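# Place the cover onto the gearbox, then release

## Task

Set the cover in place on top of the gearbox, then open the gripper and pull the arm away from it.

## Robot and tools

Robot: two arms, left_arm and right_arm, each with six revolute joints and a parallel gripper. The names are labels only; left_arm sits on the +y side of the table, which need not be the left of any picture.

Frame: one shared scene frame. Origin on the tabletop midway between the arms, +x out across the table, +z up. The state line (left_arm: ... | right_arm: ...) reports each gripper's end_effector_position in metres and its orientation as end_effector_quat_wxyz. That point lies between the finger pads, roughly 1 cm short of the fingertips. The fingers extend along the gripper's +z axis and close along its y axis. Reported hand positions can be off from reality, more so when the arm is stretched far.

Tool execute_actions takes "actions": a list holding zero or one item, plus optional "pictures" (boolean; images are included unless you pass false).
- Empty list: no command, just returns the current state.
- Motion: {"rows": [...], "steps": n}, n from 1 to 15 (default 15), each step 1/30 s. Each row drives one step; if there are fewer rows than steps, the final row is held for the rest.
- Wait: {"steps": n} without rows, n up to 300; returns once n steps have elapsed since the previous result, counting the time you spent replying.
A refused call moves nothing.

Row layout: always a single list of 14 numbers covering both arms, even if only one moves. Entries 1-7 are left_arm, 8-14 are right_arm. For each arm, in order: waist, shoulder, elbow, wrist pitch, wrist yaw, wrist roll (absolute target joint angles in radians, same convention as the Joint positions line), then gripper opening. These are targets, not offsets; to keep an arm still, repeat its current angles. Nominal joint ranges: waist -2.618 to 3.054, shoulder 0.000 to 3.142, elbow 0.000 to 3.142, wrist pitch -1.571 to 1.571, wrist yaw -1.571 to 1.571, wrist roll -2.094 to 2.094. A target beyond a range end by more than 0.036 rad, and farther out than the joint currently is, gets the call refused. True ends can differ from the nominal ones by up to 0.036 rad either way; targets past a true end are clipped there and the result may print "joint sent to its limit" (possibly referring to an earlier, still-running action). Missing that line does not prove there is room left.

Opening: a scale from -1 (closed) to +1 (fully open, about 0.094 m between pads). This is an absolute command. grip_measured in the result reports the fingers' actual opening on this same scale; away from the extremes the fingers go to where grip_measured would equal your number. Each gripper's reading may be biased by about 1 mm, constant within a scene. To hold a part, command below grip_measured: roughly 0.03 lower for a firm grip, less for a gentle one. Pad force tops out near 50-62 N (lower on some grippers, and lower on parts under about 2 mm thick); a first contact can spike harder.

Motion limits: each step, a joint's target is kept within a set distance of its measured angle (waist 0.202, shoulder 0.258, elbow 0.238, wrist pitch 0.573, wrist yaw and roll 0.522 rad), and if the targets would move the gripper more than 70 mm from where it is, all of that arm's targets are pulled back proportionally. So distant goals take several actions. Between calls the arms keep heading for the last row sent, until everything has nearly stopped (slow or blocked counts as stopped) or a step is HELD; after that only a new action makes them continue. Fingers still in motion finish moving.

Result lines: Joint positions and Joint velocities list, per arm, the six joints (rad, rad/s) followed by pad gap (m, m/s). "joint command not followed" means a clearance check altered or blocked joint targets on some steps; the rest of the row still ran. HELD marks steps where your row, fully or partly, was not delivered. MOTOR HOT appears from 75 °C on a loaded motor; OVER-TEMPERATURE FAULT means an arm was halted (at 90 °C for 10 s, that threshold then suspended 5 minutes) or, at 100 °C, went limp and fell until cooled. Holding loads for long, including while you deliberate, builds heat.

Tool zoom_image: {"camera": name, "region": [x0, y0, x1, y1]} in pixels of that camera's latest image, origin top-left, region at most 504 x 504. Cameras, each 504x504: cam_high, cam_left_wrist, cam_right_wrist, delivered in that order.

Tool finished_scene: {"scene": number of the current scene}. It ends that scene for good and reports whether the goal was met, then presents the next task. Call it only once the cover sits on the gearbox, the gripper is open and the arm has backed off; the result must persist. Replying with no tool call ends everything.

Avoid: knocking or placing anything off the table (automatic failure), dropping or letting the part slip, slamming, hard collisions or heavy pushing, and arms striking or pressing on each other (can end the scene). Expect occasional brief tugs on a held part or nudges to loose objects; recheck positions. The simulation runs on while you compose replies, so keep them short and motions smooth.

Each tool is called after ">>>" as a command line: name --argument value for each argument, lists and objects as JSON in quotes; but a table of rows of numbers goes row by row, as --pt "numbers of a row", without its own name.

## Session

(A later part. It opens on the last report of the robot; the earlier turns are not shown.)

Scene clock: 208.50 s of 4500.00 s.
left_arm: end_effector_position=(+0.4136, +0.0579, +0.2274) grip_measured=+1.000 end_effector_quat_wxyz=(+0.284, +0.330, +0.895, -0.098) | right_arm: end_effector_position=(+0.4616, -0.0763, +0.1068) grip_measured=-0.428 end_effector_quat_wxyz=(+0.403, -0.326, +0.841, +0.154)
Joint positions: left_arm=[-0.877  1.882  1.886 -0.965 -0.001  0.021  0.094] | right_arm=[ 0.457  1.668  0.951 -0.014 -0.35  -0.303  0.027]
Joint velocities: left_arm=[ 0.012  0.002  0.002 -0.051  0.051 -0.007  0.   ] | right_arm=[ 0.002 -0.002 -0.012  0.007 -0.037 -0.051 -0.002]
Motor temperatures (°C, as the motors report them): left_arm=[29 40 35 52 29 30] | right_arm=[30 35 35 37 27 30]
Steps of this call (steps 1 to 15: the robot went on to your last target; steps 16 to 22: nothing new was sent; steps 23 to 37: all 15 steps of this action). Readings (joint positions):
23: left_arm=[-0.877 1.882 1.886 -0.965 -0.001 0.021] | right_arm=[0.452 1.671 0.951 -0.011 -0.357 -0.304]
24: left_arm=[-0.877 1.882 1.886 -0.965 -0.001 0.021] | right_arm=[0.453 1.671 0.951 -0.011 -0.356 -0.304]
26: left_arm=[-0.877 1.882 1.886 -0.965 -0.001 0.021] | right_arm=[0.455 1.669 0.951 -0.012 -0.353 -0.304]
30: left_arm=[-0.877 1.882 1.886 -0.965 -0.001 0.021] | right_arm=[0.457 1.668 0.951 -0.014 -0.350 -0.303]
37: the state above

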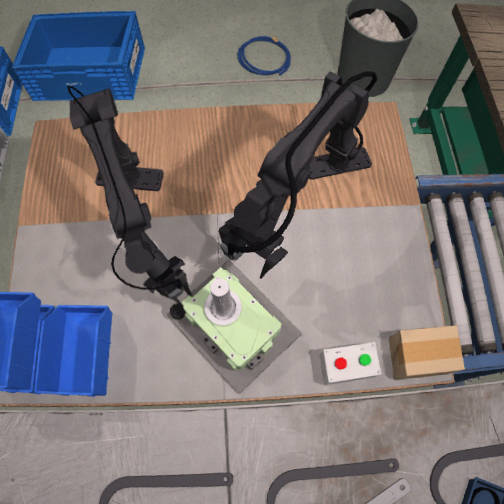

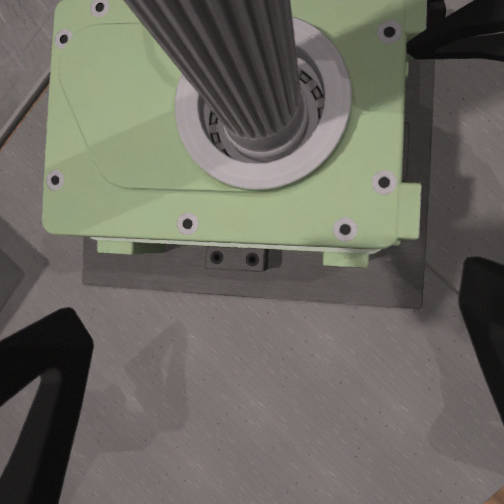

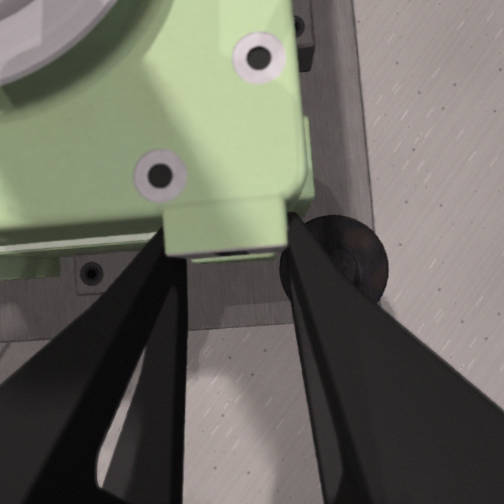

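>>> execute_actions --actions '[{"rows":[[-0.88,1.88,1.92,-0.98,0,0.02,1,0.49,1.63,0.94,-0.01,-0.47,-0.305,-0.6],[-0.88,1.88,1.92,-0.98,0,0.02,1,0.495,1.63,0.94,-0.01,-0.50,-0.305,-0.6]],"steps":15}]'

>>> zoom_image --camera "cam_left_wrist" --region '[30,30,450,320]'

Scene clock: 209.63 s of 4500.00 s.
left_arm: end_effector_position=(+0.4136, +0.0579, +0.2274) grip_measured=+1.000 end_effector_quat_wxyz=(+0.284, +0.330, +0.895, -0.098) | right_arm: end_effector_position=(+0.4586, -0.0740, +0.1055) grip_measured=-0.428 end_effector_quat_wxyz=(+0.398, -0.327, +0.842, +0.161)
Joint positions: left_arm=[-0.877  1.882  1.886 -0.965 -0.001  0.021  0.094] | right_arm=[ 0.46   1.668  0.951 -0.024 -0.361 -0.298  0.027]
Joint velocities: left_arm=[ 0.002  0.002  0.002 -0.007 -0.051 -0.007  0.   ] | right_arm=[ 0.002  0.017 -0.007 -0.037  0.007  0.007 -0.   ]
Motor temperatures (°C, as the motors report them): left_arm=[29 40 35 52 29 30] | right_arm=[30 35 35 37 28 30]
Steps of this call (steps 1 to 15: the robot went on to your last target; steps 16 to 19: nothing new was sent; steps 20 to 34: all 15 steps of this action). Readings (joint positions):
20: left_arm=[-0.877 1.882 1.886 -0.965 -0.001 0.021] | right_arm=[0.457 1.668 0.951 -0.014 -0.352 -0.303]
21: left_arm=[-0.877 1.882 1.886 -0.965 -0.001 0.021] | right_arm=[0.457 1.668 0.951 -0.015 -0.356 -0.302]
23: left_arm=[-0.877 1.882 1.886 -0.965 -0.001 0.021] | right_arm=[0.458 1.668 0.951 -0.019 -0.362 -0.301]
27: left_arm=[-0.877 1.882 1.886 -0.965 -0.001 0.021] | right_arm=[0.460 1.668 0.951 -0.024 -0.361 -0.298]
34: the state above

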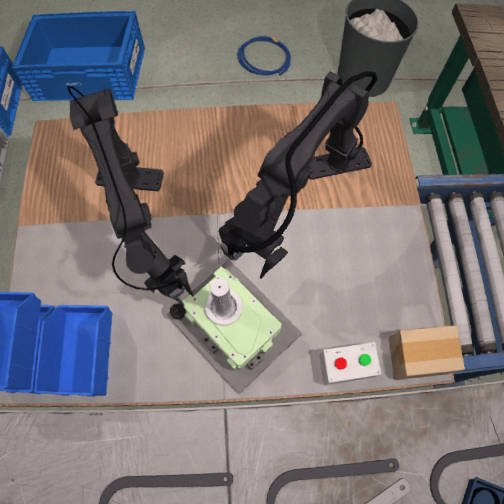

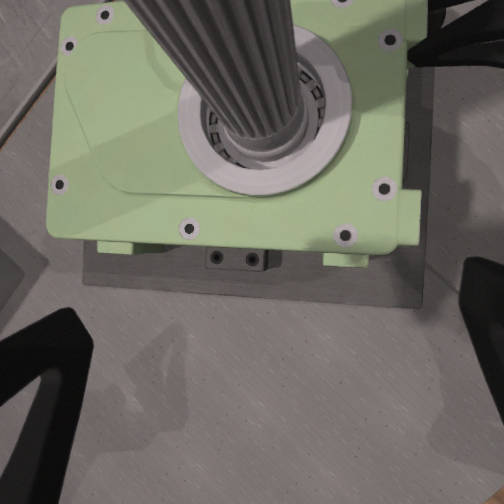

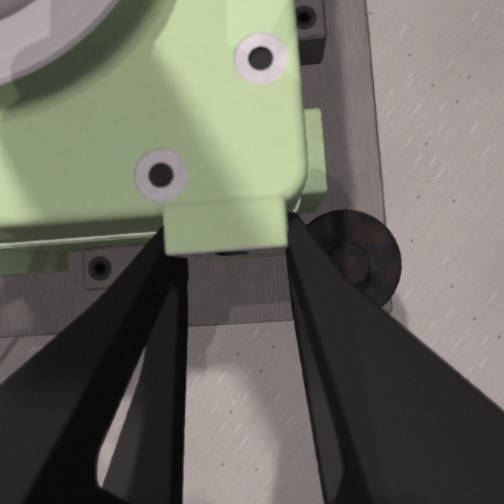

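Region (30, 30, 450, 320) of cam_left_wrist's 504x504 image, scaled by 1.200, with more detail than that image has; it fills the top 348 rows of this view, and the rest is white.

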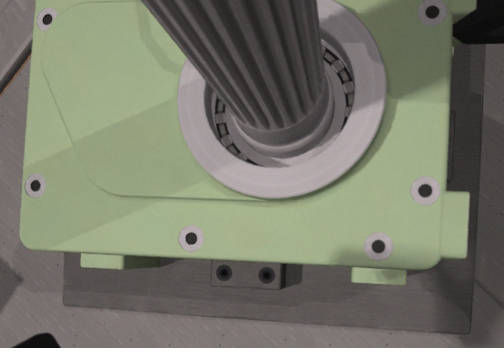

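Far end may have dropped. Neutralize and lower.

>>> execute_actions --actions '[{"rows":[[-0.88,1.88,1.92,-0.98,0,0.02,1,0.46,1.66,0.95,-0.02,-0.36,-0.30,-0.6],[-0.88,1.88,1.92,-0.98,0,0.02,1,0.46,1.67,0.95,-0.02,-0.36,-0.30,-0.6],[-0.88,1.88,1.92,-0.98,0,0.02,1,0.46,1.685,0.95,-0.02,-0.36,-0.30,-0.6]],"steps":15}]'

Scene clock: 210.67 s of 4500.00 s.
left_arm: end_effector_position=(+0.4136, +0.0579, +0.2274) grip_measured=+1.000 end_effector_quat_wxyz=(+0.284, +0.330, +0.895, -0.098) | right_arm: end_effector_position=(+0.4592, -0.0755, +0.1031) grip_measured=-0.428 end_effector_quat_wxyz=(+0.395, -0.322, +0.845, +0.158)
Joint positions: left_arm=[-0.877  1.882  1.886 -0.965 -0.001  0.021  0.094] | right_arm=[ 0.459  1.672  0.951 -0.025 -0.352 -0.292  0.027]
Joint velocities: left_arm=[-0.007  0.007 -0.007 -0.037  0.051 -0.095  0.   ] | right_arm=[-0.007 -0.017 -0.002  0.007 -0.037 -0.007 -0.001]
Motor temperatures (°C, as the motors report them): left_arm=[29 40 36 51 29 30] | right_arm=[30 35 35 37 28 30]
Steps of this call (steps 1 to 15: the robot went on to your last target; step 16: nothing new was sent; steps 17 to 31: all 15 steps of this action). Readings (joint positions):
17: left_arm=[-0.877 1.882 1.886 -0.965 -0.001 0.021] | right_arm=[0.459 1.668 0.951 -0.024 -0.353 -0.297]
18: left_arm=[-0.877 1.882 1.886 -0.965 -0.001 0.021] | right_arm=[0.459 1.668 0.951 -0.024 -0.351 -0.296]
20: left_arm=[-0.877 1.882 1.886 -0.965 -0.001 0.021] | right_arm=[0.459 1.672 0.951 -0.025 -0.352 -0.294]
24: left_arm=[-0.877 1.882 1.886 -0.965 -0.001 0.021] | right_arm=[0.459 1.672 0.951 -0.025 -0.352 -0.292]
31: the state above

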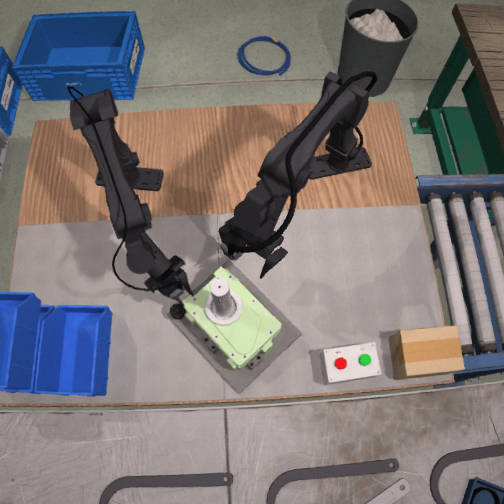

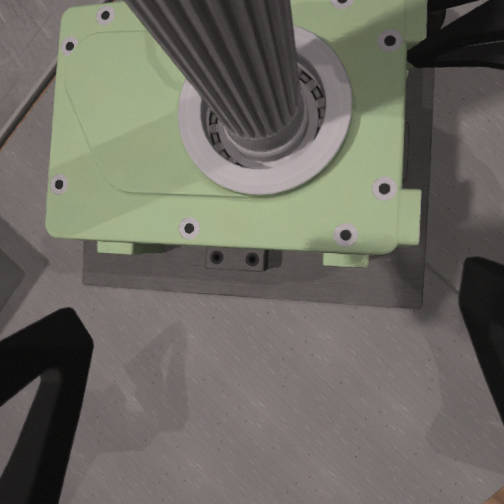

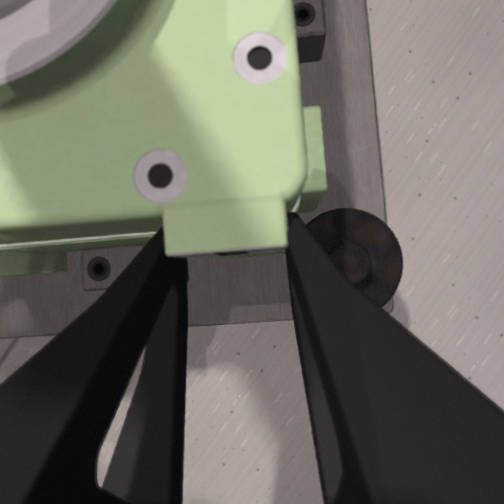

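>>> execute_actions --actions '[{"rows":[[-0.88,1.88,1.92,-0.98,0,0.02,1,0.445,1.67,0.96,-0.02,-0.35,-0.30,-0.6],[-0.88,1.88,1.92,-0.98,0,0.02,1,0.435,1.67,0.96,-0.02,-0.35,-0.30,-0.6]],"steps":15}]'

Scene clock: 212.77 s of 4500.00 s.
left_arm: end_effector_position=(+0.4136, +0.0579, +0.2274) grip_measured=+1.000 end_effector_quat_wxyz=(+0.284, +0.330, +0.895, -0.098) | right_arm: end_effector_position=(+0.4594, -0.0760, +0.1033) grip_measured=-0.428 end_effector_quat_wxyz=(+0.395, -0.322, +0.845, +0.160)
Joint positions: left_arm=[-0.877  1.882  1.886 -0.965 -0.001  0.021  0.094] | right_arm=[ 0.457  1.672  0.951 -0.025 -0.356 -0.292  0.027]
Joint velocities: left_arm=[-0.007 -0.012  0.002  0.037 -0.066 -0.051  0.   ] | right_arm=[ 0.002 -0.002  0.017  0.022 -0.007 -0.022 -0.   ]
Motor temperatures (°C, as the motors report them): left_arm=[29 41 36 51 29 30] | right_arm=[30 35 35 37 28 30]
Steps of this call (steps 1 to 15: the robot went on to your last target; steps 16 to 48: nothing new was sent; steps 49 to 63: all 15 steps of this action). Readings (joint positions):
49: left_arm=[-0.877 1.882 1.886 -0.965 -0.001 0.021] | right_arm=[0.459 1.672 0.951 -0.025 -0.352 -0.292]
50: left_arm=[-0.877 1.882 1.886 -0.965 -0.001 0.021] | right_arm=[0.458 1.672 0.951 -0.025 -0.353 -0.292]
52: left_arm=[-0.877 1.882 1.886 -0.965 -0.001 0.021] | right_arm=[0.457 1.672 0.951 -0.025 -0.356 -0.292]
56: left_arm=[-0.877 1.882 1.886 -0.965 -0.001 0.021] | right_arm=[0.457 1.672 0.951 -0.025 -0.356 -0.292]
63: the state above

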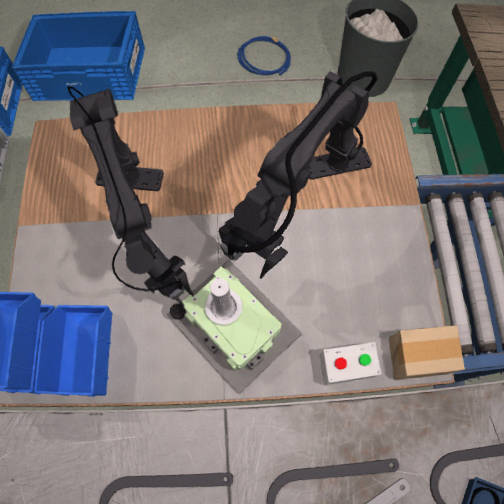

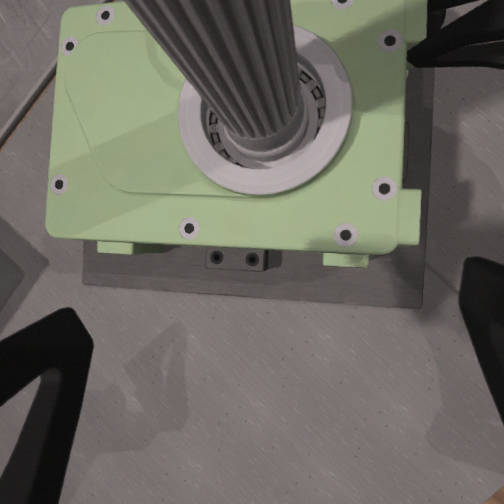

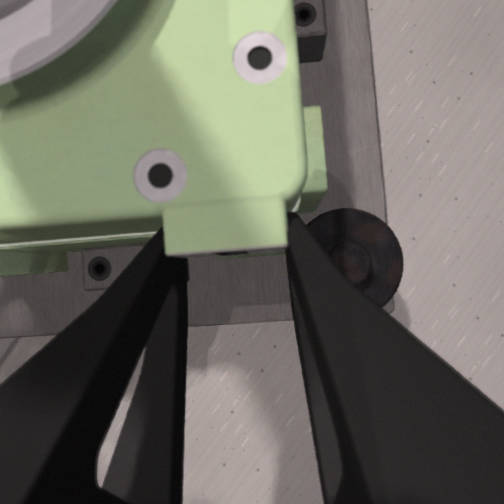

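>>> execute_actions --actions '[{"rows":[[-0.88,1.88,1.92,-0.98,0,0.02,1,0.457,1.65,0.96,-0.02,-0.355,-0.30,-0.43],[-0.88,1.88,1.92,-0.98,0,0.02,1,0.457,1.65,0.96,-0.02,-0.355,-0.30,-0.2],[-0.88,1.88,1.92,-0.98,0,0.02,1,0.457,1.65,0.96,-0.02,-0.355,-0.30,-0.1],[-0.88,1.88,1.92,-0.98,0,0.02,1,0.457,1.65,0.96,-0.02,-0.355,-0.30,-0.1],[-0.88,1.88,1.92,-0.98,0,0.02,1,0.457,1.65,0.96,-0.02,-0.355,-0.30,-0.1],[-0.88,1.88,1.92,-0.98,0,0.02,1,0.45,1.62,0.93,-0.02,-0.355,-0.30,-0.1],[-0.88,1.88,1.92,-0.98,0,0.02,1,0.445,1.59,0.91,-0.02,-0.355,-0.30,-0.1],[-0.88,1.88,1.92,-0.98,0,0.02,1,0.44,1.56,0.89,-0.02,-0.355,-0.30,-0.1],[-0.88,1.88,1.92,-0.98,0,0.02,1,0.43,1.53,0.87,-0.02,-0.355,-0.30,-0.1],[-0.88,1.88,1.92,-0.98,0,0.02,1,0.42,1.50,0.85,0,-0.355,-0.30,-0.1]],"steps":15}]' --pictures false

>>> execute_actions --actions '[{"rows":[[-0.88,1.88,1.92,-0.98,0,0.02,1,0.39,1.48,0.7,0.2,-0.42,-0.25,0.5],[-0.88,1.88,1.92,-0.98,0,0.02,1,0.38,1.48,0.65,0.35,-0.44,-0.23,1],[-0.88,1.88,1.92,-0.98,0,0.02,1,0.37,1.5,0.6,0.5,-0.47,-0.2,1],[-0.88,1.88,1.92,-0.98,0,0.02,1,0.37,1.5,0.6,0.6,-0.47,-0.2,1],[-0.88,1.88,1.92,-0.98,0,0.02,1,0.37,1.5,0.6,0.7,-0.51,-0.18,1],[-0.88,1.88,1.92,-0.98,0,0.02,1,0.36,1.53,0.54,0.7,-0.51,-0.18,1],[-0.88,1.88,1.92,-0.98,0,0.02,1,0.36,1.56,0.48,0.7,-0.51,-0.18,1]],"steps":15}]' --pictures false

>>> execute_actions --actions '[{"steps":15}]'

Scene clock: 214.60 s of 4500.00 s.
left_arm: end_effector_position=(+0.4136, +0.0579, +0.2274) grip_measured=+1.000 end_effector_quat_wxyz=(+0.284, +0.330, +0.895, -0.098) | right_arm: end_effector_position=(+0.4448, -0.0942, +0.1352) grip_measured=-0.102 end_effector_quat_wxyz=(+0.435, -0.311, +0.832, +0.149)
Joint positions: left_arm=[-0.877  1.882  1.886 -0.965 -0.001  0.021  0.094] | right_arm=[ 0.425  1.516  0.866 -0.014 -0.355 -0.294  0.042]
Joint velocities: left_arm=[ 0.027  0.012 -0.017 -0.081 -0.022 -0.022  0.   ] | right_arm=[-0.007 -0.037 -0.002  0.095 -0.037 -0.037  0.   ]
Motor temperatures (°C, as the motors report them): left_arm=[29 41 36 50 29 30] | right_arm=[30 35 35 37 28 30]
Steps of this call (steps 1 to 15: the robot went on to your last target; steps 16 to 40: nothing new was sent; steps 41 to 55: all 15 steps of this action). Readings (joint positions):
41: left_arm=[-0.877 1.882 1.886 -0.965 -0.001 0.021] | right_arm=[0.457 1.672 0.951 -0.025 -0.356 -0.292]
42: left_arm=[-0.877 1.882 1.886 -0.965 -0.001 0.021] | right_arm=[0.457 1.672 0.951 -0.025 -0.356 -0.292]
44: left_arm=[-0.877 1.882 1.886 -0.965 -0.001 0.021] | right_arm=[0.457 1.672 0.951 -0.025 -0.356 -0.293]
48: left_arm=[-0.877 1.882 1.886 -0.965 -0.001 0.021] | right_arm=[0.456 1.646 0.933 -0.023 -0.355 -0.294]
55: the state above

Scene clock: 215.10 s of 4500.00 s.
left_arm: end_effector_position=(+0.4136, +0.0579, +0.2274) grip_measured=+1.000 end_effector_quat_wxyz=(+0.284, +0.330, +0.895, -0.098) | right_arm: end_effector_position=(+0.4177, -0.1018, +0.0960) grip_measured=+1.000 end_effector_quat_wxyz=(+0.516, -0.282, +0.782, +0.206)
Joint positions: left_arm=[-0.877  1.882  1.886 -0.965 -0.001  0.021  0.094] | right_arm=[ 0.367  1.563  0.484  0.63  -0.491 -0.19   0.094]
Joint velocities: left_arm=[-0.017 -0.012 -0.017 -0.007 -0.007 -0.051  0.   ] | right_arm=[-0.007 -0.012 -0.012  0.359 -0.037  0.022  0.   ]
Motor temperatures (°C, as the motors report them): left_arm=[29 41 36 50 29 30] | right_arm=[30 35 35 37 28 30]
Steps of this call (steps 1 to 15: all 15 steps of this action). Readings (joint positions):
1: left_arm=[-0.877 1.882 1.886 -0.965 -0.001 0.021] | right_arm=[0.422 1.513 0.844 0.029 -0.364 -0.288]
2: left_arm=[-0.877 1.882 1.886 -0.965 -0.001 0.021] | right_arm=[0.414 1.502 0.796 0.103 -0.379 -0.279]
4: left_arm=[-0.877 1.882 1.886 -0.965 -0.001 0.021] | right_arm=[0.390 1.497 0.682 0.259 -0.408 -0.254]
8: left_arm=[-0.877 1.882 1.886 -0.965 -0.001 0.021] | right_arm=[0.368 1.532 0.538 0.501 -0.459 -0.213]
15: the state above

Scene clock: 215.60 s of 4500.00 s.
left_arm: end_effector_position=(+0.4136, +0.0579, +0.2274) grip_measured=+1.000 end_effector_quat_wxyz=(+0.284, +0.330, +0.895, -0.098) | right_arm: end_effector_position=(+0.4215, -0.0997, +0.1068) grip_measured=+1.000 end_effector_quat_wxyz=(+0.535, -0.285, +0.768, +0.207)
Joint positions: left_arm=[-0.877  1.882  1.886 -0.965 -0.001  0.021  0.094] | right_arm=[ 0.367  1.563  0.484  0.68  -0.5   -0.185  0.094]
Joint velocities: left_arm=[-0.007 -0.002  0.007  0.022 -0.037 -0.022  0.   ] | right_arm=[-0.002 -0.007 -0.002  0.022  0.022  0.051  0.   ]
Motor temperatures (°C, as the motors report them): left_arm=[29 41 37 50 29 30] | right_arm=[30 35 35 37 28 30]
Steps of this call (steps 1 to 15: the robot went on to your last target). Readings (joint positions):
1: left_arm=[-0.877 1.882 1.886 -0.965 -0.001 0.021] | right_arm=[0.367 1.563 0.484 0.642 -0.493 -0.189]
2: left_arm=[-0.877 1.882 1.886 -0.965 -0.001 0.021] | right_arm=[0.367 1.563 0.484 0.651 -0.495 -0.189]
4: left_arm=[-0.877 1.882 1.886 -0.965 -0.001 0.021] | right_arm=[0.367 1.563 0.484 0.663 -0.497 -0.187]
8: left_arm=[-0.877 1.882 1.886 -0.965 -0.001 0.021] | right_arm=[0.367 1.563 0.484 0.675 -0.499 -0.186]
15: the state above

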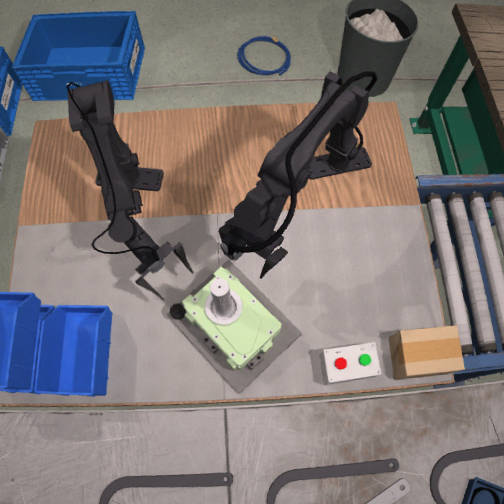

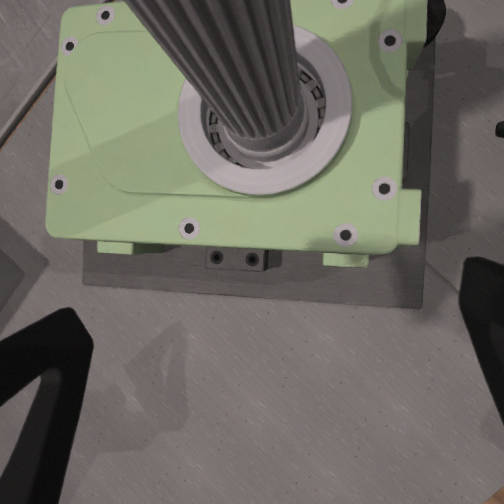

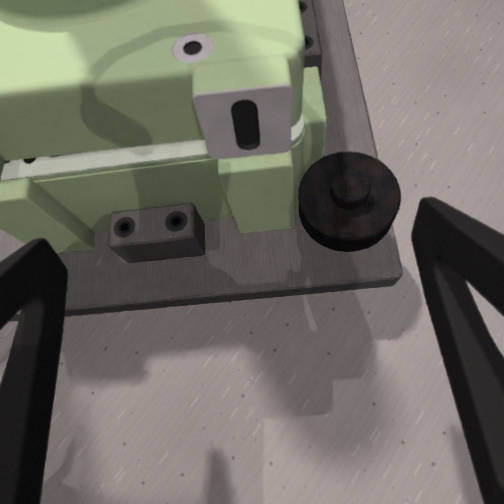

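>>> execute_actions --actions '[{"rows":[[-0.88,1.89,1.91,-0.94,0,0.02,1,0.36,1.56,0.48,0.7,-0.51,-0.18,1],[-0.88,1.90,1.90,-0.91,0,0.02,1,0.36,1.56,0.48,0.7,-0.51,-0.18,1],[-0.88,1.91,1.885,-0.88,0,0.02,1,0.36,1.56,0.48,0.7,-0.51,-0.18,1],[-0.88,1.92,1.87,-0.85,0,0.02,1,0.36,1.56,0.48,0.7,-0.51,-0.18,1],[-0.88,1.93,1.855,-0.82,0,0.02,1,0.36,1.56,0.48,0.7,-0.51,-0.18,1],[-0.88,1.945,1.84,-0.79,0,0.02,1,0.36,1.56,0.48,0.7,-0.51,-0.18,1],[-0.88,1.96,1.825,-0.76,0,0.02,1,0.36,1.56,0.48,0.7,-0.51,-0.18,1],[-0.88,1.97,1.81,-0.73,0,0.02,1,0.36,1.56,0.48,0.7,-0.51,-0.18,1],[-0.88,1.98,1.795,-0.70,0,0.02,1,0.36,1.56,0.48,0.7,-0.51,-0.18,1],[-0.88,1.99,1.78,-0.67,0,0.02,1,0.36,1.56,0.48,0.7,-0.51,-0.18,1],[-0.88,2.0,1.76,-0.65,0,0.02,1,0.36,1.56,0.48,0.7,-0.51,-0.18,1],[-0.88,2.01,1.745,-0.64,0,0.02,1,0.36,1.56,0.48,0.7,-0.51,-0.18,1]],"steps":15}]' --pictures false

>>> execute_actions --actions '[{"steps":10}]'

Scene clock: 217.77 s of 4500.00 s.
left_arm: end_effector_position=(+0.4390, +0.0372, +0.1467) grip_measured=+1.000 end_effector_quat_wxyz=(+0.272, +0.331, +0.899, -0.093) | right_arm: end_effector_position=(+0.4215, -0.0996, +0.1070) grip_measured=+1.000 end_effector_quat_wxyz=(+0.536, -0.285, +0.767, +0.208)
Joint positions: left_arm=[-0.877  2.008  1.754 -0.734 -0.002  0.02   0.094] | right_arm=[ 0.367  1.563  0.484  0.681 -0.501 -0.185  0.094]
Joint velocities: left_arm=[-0.007  0.237 -0.208 -0.051  0.022 -0.022  0.   ] | right_arm=[-0.017  0.022 -0.002  0.037  0.007 -0.037  0.   ]
Motor temperatures (°C, as the motors report them): left_arm=[29 41 37 50 29 30] | right_arm=[30 34 34 37 28 30]
Steps of this call (steps 1 to 15: the robot went on to your last target; steps 16 to 50: nothing new was sent; steps 51 to 65: all 15 steps of this action). Readings (joint positions):
51: left_arm=[-0.877 1.882 1.886 -0.965 -0.001 0.021] | right_arm=[0.367 1.563 0.484 0.681 -0.501 -0.185]
52: left_arm=[-0.877 1.883 1.886 -0.963 -0.001 0.021] | right_arm=[0.367 1.563 0.484 0.681 -0.501 -0.185]
54: left_arm=[-0.877 1.890 1.886 -0.941 -0.001 0.021] | right_arm=[0.367 1.563 0.484 0.681 -0.501 -0.185]
58: left_arm=[-0.877 1.924 1.861 -0.845 -0.001 0.021] | right_arm=[0.367 1.563 0.484 0.681 -0.501 -0.185]
65: the state above

Scene clock: 218.10 s of 4500.00 s.
left_arm: end_effector_position=(+0.4377, +0.0381, +0.1385) grip_measured=+1.000 end_effector_quat_wxyz=(+0.263, +0.332, +0.901, -0.091) | right_arm: end_effector_position=(+0.4215, -0.0996, +0.1070) grip_measured=+1.000 end_effector_quat_wxyz=(+0.536, -0.285, +0.767, +0.208)
Joint positions: left_arm=[-0.877  2.018  1.745 -0.734 -0.001  0.02   0.094] | right_arm=[ 0.367  1.563  0.484  0.681 -0.501 -0.185  0.094]
Joint velocities: left_arm=[-0.002  0.002 -0.012  0.022 -0.007  0.051  0.   ] | right_arm=[-0.002 -0.007  0.007  0.007 -0.095 -0.066  0.   ]
Motor temperatures (°C, as the motors report them): left_arm=[29 41 37 50 29 30] | right_arm=[30 34 34 37 28 30]
Steps of this call (steps 1 to 10: the robot went on to your last target). Readings (joint positions):
1: left_arm=[-0.877 2.014 1.749 -0.734 -0.001 0.020] | right_arm=[0.367 1.563 0.484 0.681 -0.501 -0.185]
2: left_arm=[-0.877 2.017 1.746 -0.734 -0.001 0.020] | right_arm=[0.367 1.563 0.484 0.681 -0.501 -0.185]
4: left_arm=[-0.877 2.018 1.745 -0.734 -0.001 0.020] | right_arm=[0.367 1.563 0.484 0.681 -0.501 -0.185]
8: left_arm=[-0.877 2.018 1.745 -0.734 -0.001 0.020] | right_arm=[0.367 1.563 0.484 0.681 -0.501 -0.185]
10: the state above

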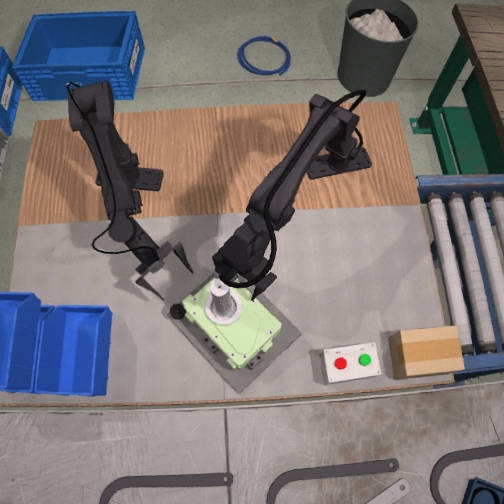

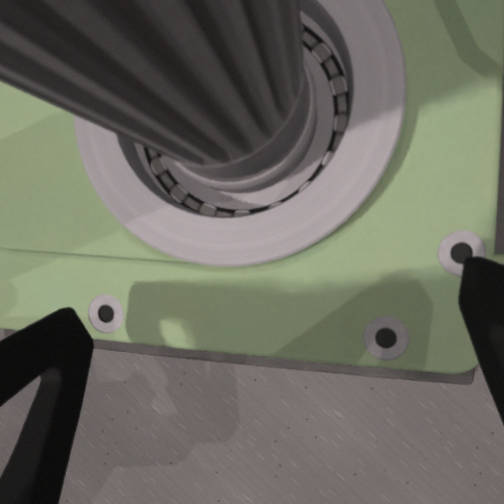

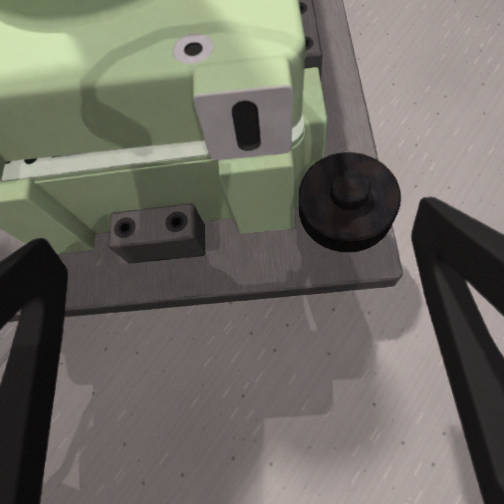

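>>> execute_actions --actions '[{"rows":[[-0.88,1.97,1.72,-0.72,0,0.02,1,0.36,1.56,0.48,0.7,-0.51,-0.18,1],[-0.88,1.94,1.68,-0.68,0,0.02,1,0.36,1.56,0.48,0.7,-0.51,-0.18,1],[-0.88,1.91,1.63,-0.6,0,0.02,0.8,0.36,1.56,0.48,0.7,-0.51,-0.18,1],[-0.88,1.88,1.58,-0.52,0,0.02,0.6,0.36,1.56,0.48,0.7,-0.51,-0.18,1],[-0.88,1.86,1.53,-0.43,0,0.02,0.4,0.36,1.56,0.48,0.7,-0.51,-0.18,1],[-0.88,1.84,1.48,-0.34,0,0.02,0.3,0.36,1.56,0.48,0.7,-0.51,-0.18,1],[-0.88,1.82,1.43,-0.25,0,0.02,0.3,0.36,1.56,0.48,0.7,-0.51,-0.18,1],[-0.88,1.80,1.38,-0.16,0,0.02,0.3,0.36,1.56,0.48,0.7,-0.51,-0.18,1],[-0.88,1.79,1.33,-0.07,0,0.02,0.3,0.36,1.56,0.48,0.7,-0.51,-0.18,1],[-0.88,1.78,1.28,0.02,0,0.02,0.3,0.36,1.56,0.48,0.7,-0.51,-0.18,1],[-0.88,1.78,1.24,0.10,0,0.02,0.3,0.36,1.56,0.48,0.7,-0.51,-0.18,1],[-0.88,1.78,1.21,0.14,0,0.02,0.3,0.36,1.56,0.48,0.7,-0.51,-0.18,1]],"steps":15}]' --pictures false

>>> execute_actions --actions '[{"steps":15}]' --pictures false

>>> execute_actions --actions '[{"rows":[[-0.88,1.79,1.18,0.14,0,0.02,0.3,0.36,1.56,0.48,0.7,-0.51,-0.18,1],[-0.88,1.79,1.16,0.14,0,0.02,0.3,0.36,1.56,0.48,0.7,-0.51,-0.18,1],[-0.88,1.80,1.145,0.14,0,0.02,0.3,0.36,1.56,0.48,0.7,-0.51,-0.18,1]],"steps":15}]'

Scene clock: 220.20 s of 4500.00 s.
left_arm: end_effector_position=(+0.4398, +0.0364, +0.1541) grip_measured=+0.302 end_effector_quat_wxyz=(+0.439, +0.306, +0.831, -0.152) | right_arm: end_effector_position=(+0.4215, -0.0996, +0.1070) grip_measured=+1.000 end_effector_quat_wxyz=(+0.536, -0.285, +0.767, +0.208)
Joint positions: left_arm=[-0.877  1.793  1.227 -0.038 -0.001  0.02   0.061] | right_arm=[ 0.367  1.563  0.484  0.681 -0.501 -0.185  0.094]
Joint velocities: left_arm=[-0.017  0.032 -0.32   0.813 -0.081 -0.022  0.001] | right_arm=[-0.007 -0.002 -0.017 -0.066 -0.066  0.037  0.   ]
Motor temperatures (°C, as the motors report them): left_arm=[29 41 37 50 29 30] | right_arm=[30 34 34 37 28 30]
Steps of this call (steps 1 to 15: the robot went on to your last target; steps 16 to 48: nothing new was sent; steps 49 to 63: all 15 steps of this action). Readings (joint positions):
49: left_arm=[-0.877 2.015 1.742 -0.734 -0.001 0.020] | right_arm=[0.367 1.563 0.484 0.681 -0.501 -0.185]
50: left_arm=[-0.877 2.007 1.730 -0.725 -0.001 0.020] | right_arm=[0.367 1.563 0.484 0.681 -0.501 -0.185]
52: left_arm=[-0.877 1.966 1.664 -0.673 -0.001 0.020] | right_arm=[0.367 1.563 0.484 0.681 -0.501 -0.185]
56: left_arm=[-0.877 1.855 1.477 -0.466 -0.001 0.020] | right_arm=[0.367 1.563 0.484 0.681 -0.501 -0.185]
63: the state above

Scene clock: 220.70 s of 4500.00 s.
left_arm: end_effector_position=(+0.4526, +0.0259, +0.1802) grip_measured=+0.302 end_effector_quat_wxyz=(+0.496, +0.295, +0.799, -0.171) | right_arm: end_effector_position=(+0.4215, -0.0996, +0.1070) grip_measured=+1.000 end_effector_quat_wxyz=(+0.536, -0.285, +0.767, +0.208)
Joint positions: left_arm=[-0.877  1.794  1.215  0.112 -0.001  0.02   0.061] | right_arm=[ 0.367  1.563  0.484  0.681 -0.501 -0.185  0.094]
Joint velocities: left_arm=[-0.022 -0.002 -0.007 -0.007 -0.037 -0.037  0.   ] | right_arm=[ 0.007  0.012  0.007 -0.066 -0.066  0.007  0.   ]
Motor temperatures (°C, as the motors report them): left_arm=[29 41 37 50 29 30] | right_arm=[30 34 34 37 27 30]
Steps of this call (steps 1 to 15: the robot went on to your last target). Readings (joint positions):
1: left_arm=[-0.877 1.794 1.218 -0.015 -0.001 0.020] | right_arm=[0.367 1.563 0.484 0.681 -0.501 -0.185]
2: left_arm=[-0.877 1.794 1.215 0.005 -0.001 0.020] | right_arm=[0.367 1.563 0.484 0.681 -0.501 -0.185]
4: left_arm=[-0.877 1.794 1.215 0.043 -0.001 0.020] | right_arm=[0.367 1.563 0.484 0.681 -0.501 -0.185]
8: left_arm=[-0.877 1.794 1.215 0.092 -0.001 0.020] | right_arm=[0.367 1.563 0.484 0.681 -0.501 -0.185]
15: the state above

Scene clock: 221.20 s of 4500.00 s.
left_arm: end_effector_position=(+0.4449, +0.0322, +0.1513) grip_measured=+0.302 end_effector_quat_wxyz=(+0.474, +0.299, +0.812, -0.164) | right_arm: end_effector_position=(+0.4215, -0.0996, +0.1070) grip_measured=+1.000 end_effector_quat_wxyz=(+0.536, -0.285, +0.767, +0.208)
Joint positions: left_arm=[-0.877  1.805  1.154  0.131 -0.001  0.02   0.061] | right_arm=[ 0.367  1.563  0.484  0.681 -0.501 -0.185  0.094]
Joint velocities: left_arm=[-0.012  0.012  0.012  0.022 -0.022 -0.022 -0.001] | right_arm=[ 0.022  0.002  0.012 -0.007 -0.081 -0.081  0.   ]
Motor temperatures (°C, as the motors report them): left_arm=[29 41 37 50 29 30] | right_arm=[30 34 34 37 27 30]
Steps of this call (steps 1 to 15: all 15 steps of this action). Readings (joint positions):
1: left_arm=[-0.877 1.794 1.212 0.116 -0.001 0.020] | right_arm=[0.367 1.563 0.484 0.681 -0.501 -0.185]
2: left_arm=[-0.877 1.794 1.205 0.123 -0.001 0.020] | right_arm=[0.367 1.563 0.484 0.681 -0.501 -0.185]
4: left_arm=[-0.877 1.794 1.183 0.131 -0.001 0.020] | right_arm=[0.367 1.563 0.484 0.681 -0.501 -0.185]
8: left_arm=[-0.877 1.803 1.155 0.131 -0.001 0.020] | right_arm=[0.367 1.563 0.484 0.681 -0.501 -0.185]
15: the state above

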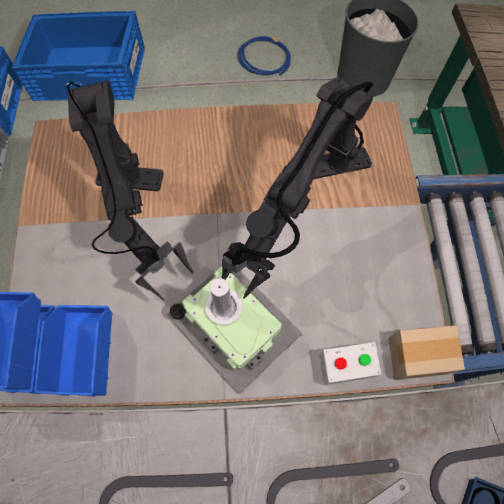

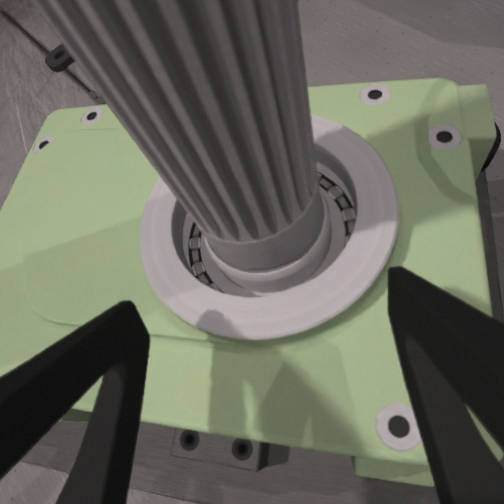

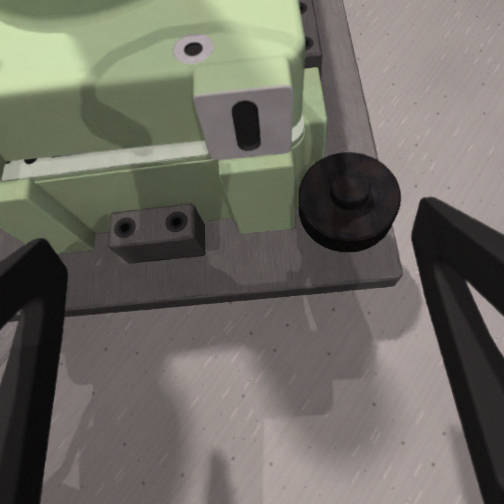

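Open fully so tips clear the ring, and lower with q2.

>>> execute_actions --actions '[{"rows":[[-0.88,1.81,1.145,0.14,0,0.02,1,0.36,1.56,0.48,0.7,-0.51,-0.18,1],[-0.88,1.82,1.145,0.14,0,0.02,1,0.36,1.56,0.48,0.7,-0.51,-0.18,1],[-0.88,1.83,1.145,0.14,0,0.02,1,0.36,1.56,0.48,0.7,-0.51,-0.18,1],[-0.88,1.84,1.145,0.14,0,0.02,1,0.36,1.56,0.48,0.7,-0.51,-0.18,1],[-0.88,1.85,1.145,0.14,0,0.02,1,0.36,1.56,0.48,0.7,-0.51,-0.18,1],[-0.88,1.86,1.145,0.14,0,0.02,1,0.36,1.56,0.48,0.7,-0.51,-0.18,1],[-0.88,1.87,1.145,0.14,0,0.02,1,0.36,1.56,0.48,0.7,-0.51,-0.18,1]],"steps":15}]'

Scene clock: 222.60 s of 4500.00 s.
left_arm: end_effector_position=(+0.4475, +0.0295, +0.1289) grip_measured=+1.000 end_effector_quat_wxyz=(+0.461, +0.300, +0.820, -0.161) | right_arm: end_effector_position=(+0.4215, -0.0996, +0.1070) grip_measured=+1.000 end_effector_quat_wxyz=(+0.536, -0.285, +0.767, +0.208)
Joint positions: left_arm=[-0.877  1.858  1.154  0.152  0.001  0.015  0.094] | right_arm=[ 0.367  1.563  0.484  0.681 -0.501 -0.185  0.094]
Joint velocities: left_arm=[-0.017 -0.007 -0.007 -0.022  0.007 -0.007  0.   ] | right_arm=[-0.007  0.007  0.002 -0.095 -0.051 -0.022  0.   ]
Motor temperatures (°C, as the motors report them): left_arm=[29 41 36 50 29 30] | right_arm=[30 34 34 37 27 30]
Steps of this call (steps 1 to 15: the robot went on to your last target; steps 16 to 27: nothing new was sent; steps 28 to 42: all 15 steps of this action). Readings (joint positions):
28: left_arm=[-0.877 1.805 1.154 0.131 -0.001 0.020] | right_arm=[0.367 1.563 0.484 0.681 -0.501 -0.185]
29: left_arm=[-0.877 1.806 1.154 0.131 -0.001 0.020] | right_arm=[0.367 1.563 0.484 0.681 -0.501 -0.185]
31: left_arm=[-0.877 1.813 1.154 0.131 -0.001 0.020] | right_arm=[0.367 1.563 0.484 0.681 -0.501 -0.185]
35: left_arm=[-0.877 1.850 1.154 0.135 -0.000 0.018] | right_arm=[0.367 1.563 0.484 0.681 -0.501 -0.185]
42: the state above

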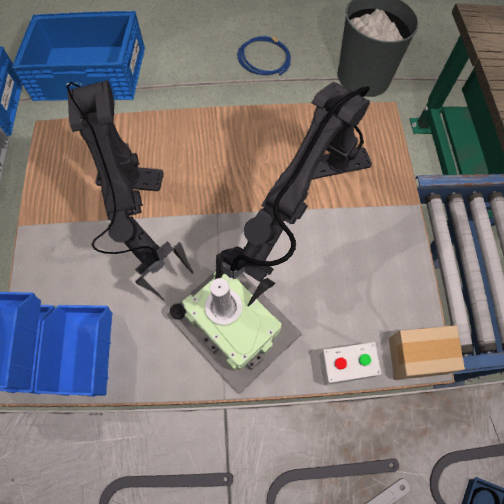

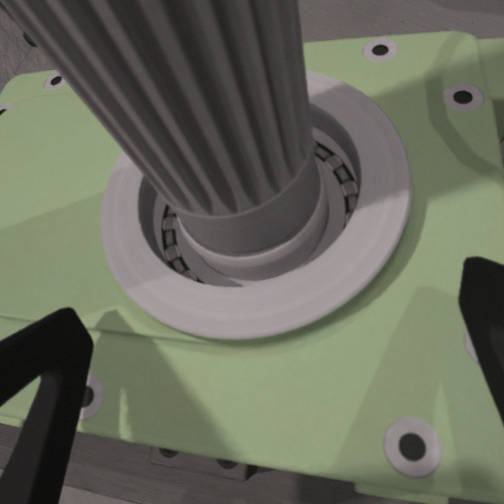

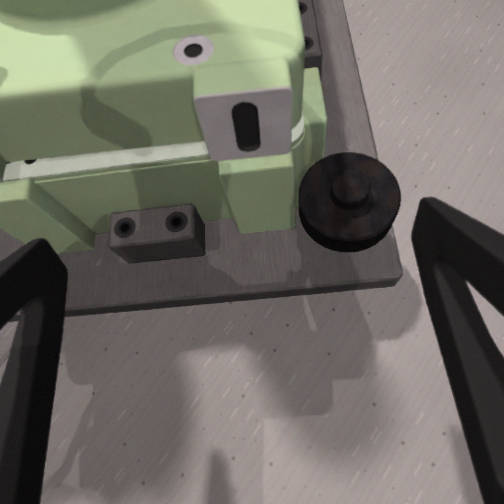

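Contact; press more.

>>> execute_actions --actions '[{"rows":[[-0.88,1.88,1.14,0.08,0,0.02,1,0.36,1.56,0.48,0.7,-0.51,-0.18,1],[-0.88,1.89,1.13,0.03,0,0.02,1,0.36,1.56,0.48,0.7,-0.51,-0.18,1],[-0.88,1.90,1.12,-0.02,0,0.02,1,0.36,1.56,0.48,0.7,-0.51,-0.18,1]],"steps":15}]'

Scene clock: 223.83 s of 4500.00 s.
left_arm: end_effector_position=(+0.4467, +0.0302, +0.1262) grip_measured=+1.000 end_effector_quat_wxyz=(+0.455, +0.295, +0.824, -0.163) | right_arm: end_effector_position=(+0.4215, -0.0996, +0.1070) grip_measured=+1.000 end_effector_quat_wxyz=(+0.536, -0.285, +0.767, +0.208)
Joint positions: left_arm=[-0.877  1.86   1.154  0.144  0.001  0.001  0.094] | right_arm=[ 0.367  1.563  0.484  0.681 -0.501 -0.185  0.094]
Joint velocities: left_arm=[ 0.012 -0.002  0.002  0.022  0.007 -0.037  0.   ] | right_arm=[ 0.002 -0.007 -0.007 -0.081  0.066 -0.022  0.   ]
Motor temperatures (°C, as the motors report them): left_arm=[29 41 36 50 29 30] | right_arm=[30 34 34 37 27 30]
Steps of this call (steps 1 to 15: the robot went on to your last target; steps 16 to 22: nothing new was sent; steps 23 to 37: all 15 steps of this action). Readings (joint positions):
23: left_arm=[-0.877 1.858 1.154 0.151 0.001 0.015] | right_arm=[0.367 1.563 0.484 0.681 -0.501 -0.185]
24: left_arm=[-0.877 1.859 1.154 0.149 0.001 0.014] | right_arm=[0.367 1.563 0.484 0.681 -0.501 -0.185]
26: left_arm=[-0.877 1.860 1.154 0.145 0.001 0.010] | right_arm=[0.367 1.563 0.484 0.681 -0.501 -0.185]
30: left_arm=[-0.877 1.860 1.154 0.144 0.001 0.004] | right_arm=[0.367 1.563 0.484 0.681 -0.501 -0.185]
37: the state above

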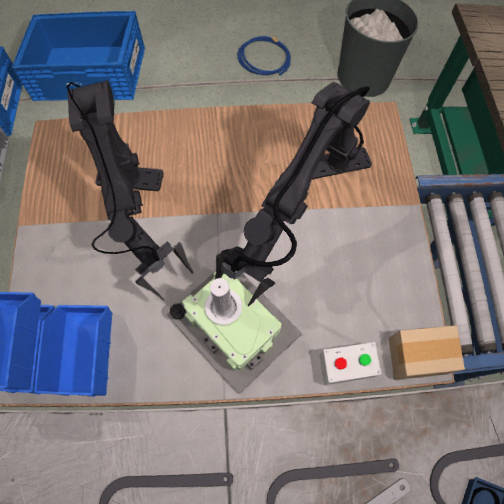

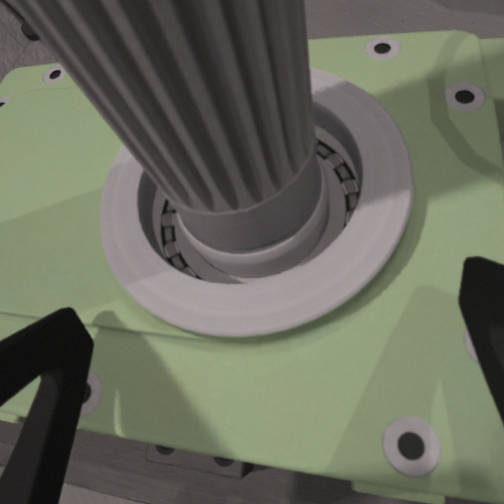

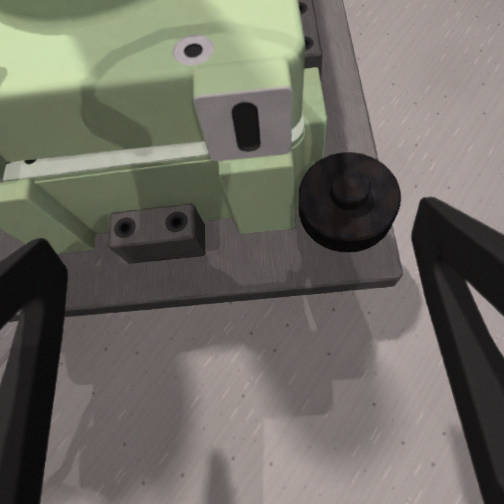

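>>> execute_actions --actions '[{"rows":[[-0.88,1.84,1.15,0.14,0,0.02,1,0.36,1.56,0.48,0.7,-0.51,-0.18,1],[-0.88,1.80,1.13,0.2,0,0.02,1,0.36,1.56,0.48,0.7,-0.51,-0.18,1],[-0.88,1.76,1.10,0.25,0,0.02,1,0.36,1.56,0.48,0.7,-0.51,-0.18,1],[-0.87,1.72,1.05,0.3,0,0.02,1,0.36,1.56,0.48,0.7,-0.51,-0.18,1],[-0.86,1.68,1.0,0.4,0,0.02,1,0.36,1.56,0.48,0.7,-0.51,-0.18,1],[-0.85,1.65,0.94,0.5,0,0.02,1,0.36,1.56,0.48,0.7,-0.51,-0.18,1],[-0.84,1.63,0.88,0.6,0,0.02,1,0.36,1.56,0.48,0.7,-0.51,-0.18,1],[-0.82,1.63,0.82,0.7,0,0.02,1,0.36,1.56,0.48,0.7,-0.51,-0.18,1],[-0.80,1.63,0.75,0.8,0,0.02,1,0.36,1.56,0.48,0.7,-0.51,-0.18,1],[-0.79,1.63,0.68,0.85,0,0.02,1,0.36,1.56,0.48,0.7,-0.51,-0.18,1],[-0.78,1.65,0.62,0.9,0,0.02,1,0.36,1.56,0.48,0.7,-0.51,-0.18,1],[-0.78,1.65,0.55,0.95,0,0.02,1,0.36,1.56,0.48,0.7,-0.51,-0.18,1],[-0.78,1.67,0.50,0.97,0,0.02,1,0.36,1.56,0.48,0.7,-0.51,-0.18,1]],"steps":15}]' --pictures false

>>> execute_actions --actions '[{"steps":20}]'

Scene clock: 225.77 s of 4500.00 s.
left_arm: end_effector_position=(+0.4036, +0.1209, +0.1190) grip_measured=+1.000 end_effector_quat_wxyz=(+0.576, +0.237, +0.764, -0.170) | right_arm: end_effector_position=(+0.4215, -0.0996, +0.1070) grip_measured=+1.000 end_effector_quat_wxyz=(+0.536, -0.285, +0.767, +0.208)
Joint positions: left_arm=[-0.781  1.652  0.54   0.829 -0.003  0.013  0.094] | right_arm=[ 0.367  1.563  0.484  0.681 -0.501 -0.185  0.094]
Joint velocities: left_arm=[ 0.017  0.486 -1.038  0.256 -0.037 -0.066  0.   ] | right_arm=[ 0.012 -0.002 -0.022  0.007 -0.037 -0.022  0.   ]
Motor temperatures (°C, as the motors report them): left_arm=[29 41 36 50 29 30] | right_arm=[30 34 34 38 27 30]
Steps of this call (steps 1 to 15: the robot went on to your last target; steps 16 to 43: nothing new was sent; steps 44 to 58: all 15 steps of this action). Readings (joint positions):
44: left_arm=[-0.877 1.857 1.154 0.149 0.001 0.001] | right_arm=[0.367 1.563 0.484 0.681 -0.501 -0.185]
45: left_arm=[-0.877 1.854 1.153 0.152 0.001 0.003] | right_arm=[0.367 1.563 0.484 0.681 -0.501 -0.185]
47: left_arm=[-0.877 1.823 1.119 0.183 0.001 0.007] | right_arm=[0.367 1.563 0.484 0.681 -0.501 -0.185]
51: left_arm=[-0.862 1.676 0.933 0.389 0.002 0.012] | right_arm=[0.367 1.563 0.484 0.681 -0.501 -0.185]
58: the state above

Scene clock: 226.43 s of 4500.00 s.
left_arm: end_effector_position=(+0.3990, +0.1239, +0.1116) grip_measured=+1.000 end_effector_quat_wxyz=(+0.586, +0.235, +0.755, -0.173) | right_arm: end_effector_position=(+0.4215, -0.0996, +0.1070) grip_measured=+1.000 end_effector_quat_wxyz=(+0.536, -0.285, +0.767, +0.208)
Joint positions: left_arm=[-0.781  1.69   0.491  0.944 -0.002  0.015  0.094] | right_arm=[ 0.367  1.563  0.484  0.681 -0.501 -0.185  0.094]
Joint velocities: left_arm=[-0.007  0.002  0.002 -0.007 -0.007  0.007  0.   ] | right_arm=[ 0.002 -0.002  0.007  0.007  0.022 -0.022  0.   ]
Motor temperatures (°C, as the motors report them): left_arm=[29 41 36 50 29 30] | right_arm=[30 34 34 38 27 30]
Steps of this call (steps 1 to 20: the robot went on to your last target). Readings (joint positions):
1: left_arm=[-0.781 1.668 0.513 0.834 -0.002 0.014] | right_arm=[0.367 1.563 0.484 0.681 -0.501 -0.185]
2: left_arm=[-0.781 1.681 0.497 0.835 -0.002 0.014] | right_arm=[0.367 1.563 0.484 0.681 -0.501 -0.185]
4: left_arm=[-0.781 1.690 0.491 0.844 -0.002 0.015] | right_arm=[0.367 1.563 0.484 0.681 -0.501 -0.185]
8: left_arm=[-0.781 1.690 0.491 0.909 -0.002 0.015] | right_arm=[0.367 1.563 0.484 0.681 -0.501 -0.185]
20: the state above

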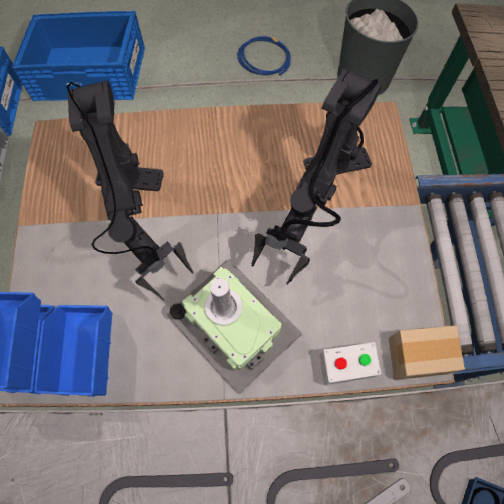

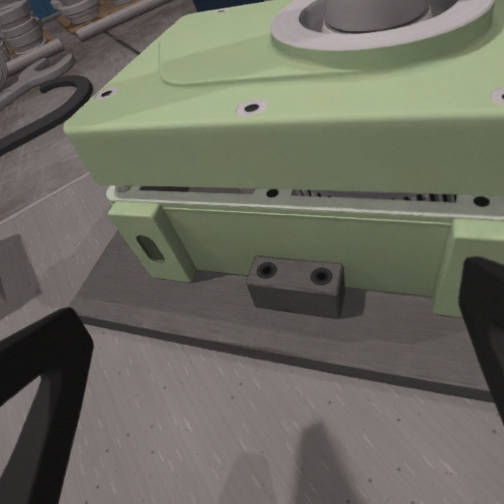

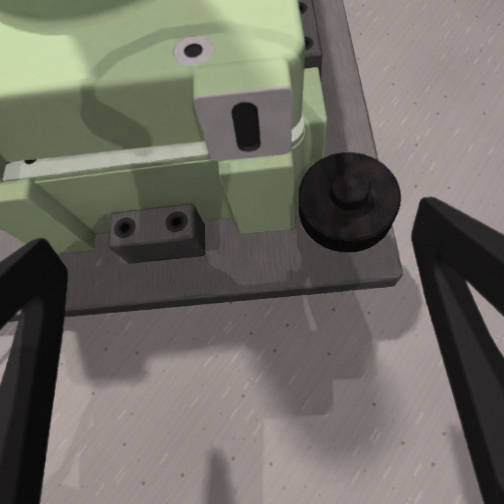

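>>> zoom_image --camera "cam_left_wrist" --region '[50,100,504,330]'

>>> zoom_image --camera "cam_right_wrist" --region '[0,40,350,270]'

Region (50, 100, 504, 330) of cam_left_wrist's 504x504 image, scaled by 1.110, with more detail than that image has; it fills the top 255 rows of this view, and the rest is white.

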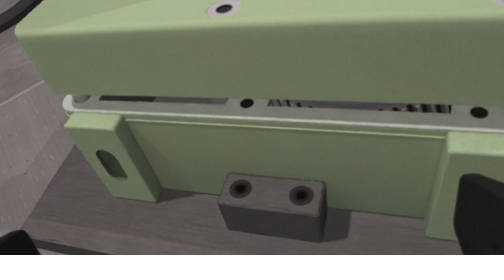

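Region (0, 40, 350, 270) of cam_right_wrist's 504x504 image, scaled by 1.440, with more detail than that image has; it fills the top 331 rows of this view, and the rest is white.

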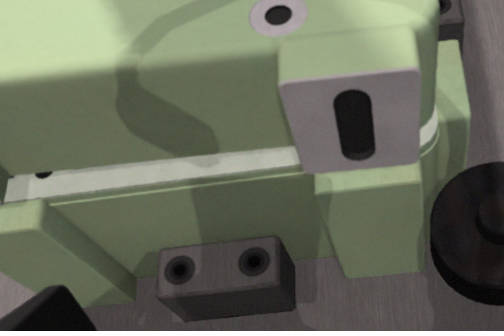

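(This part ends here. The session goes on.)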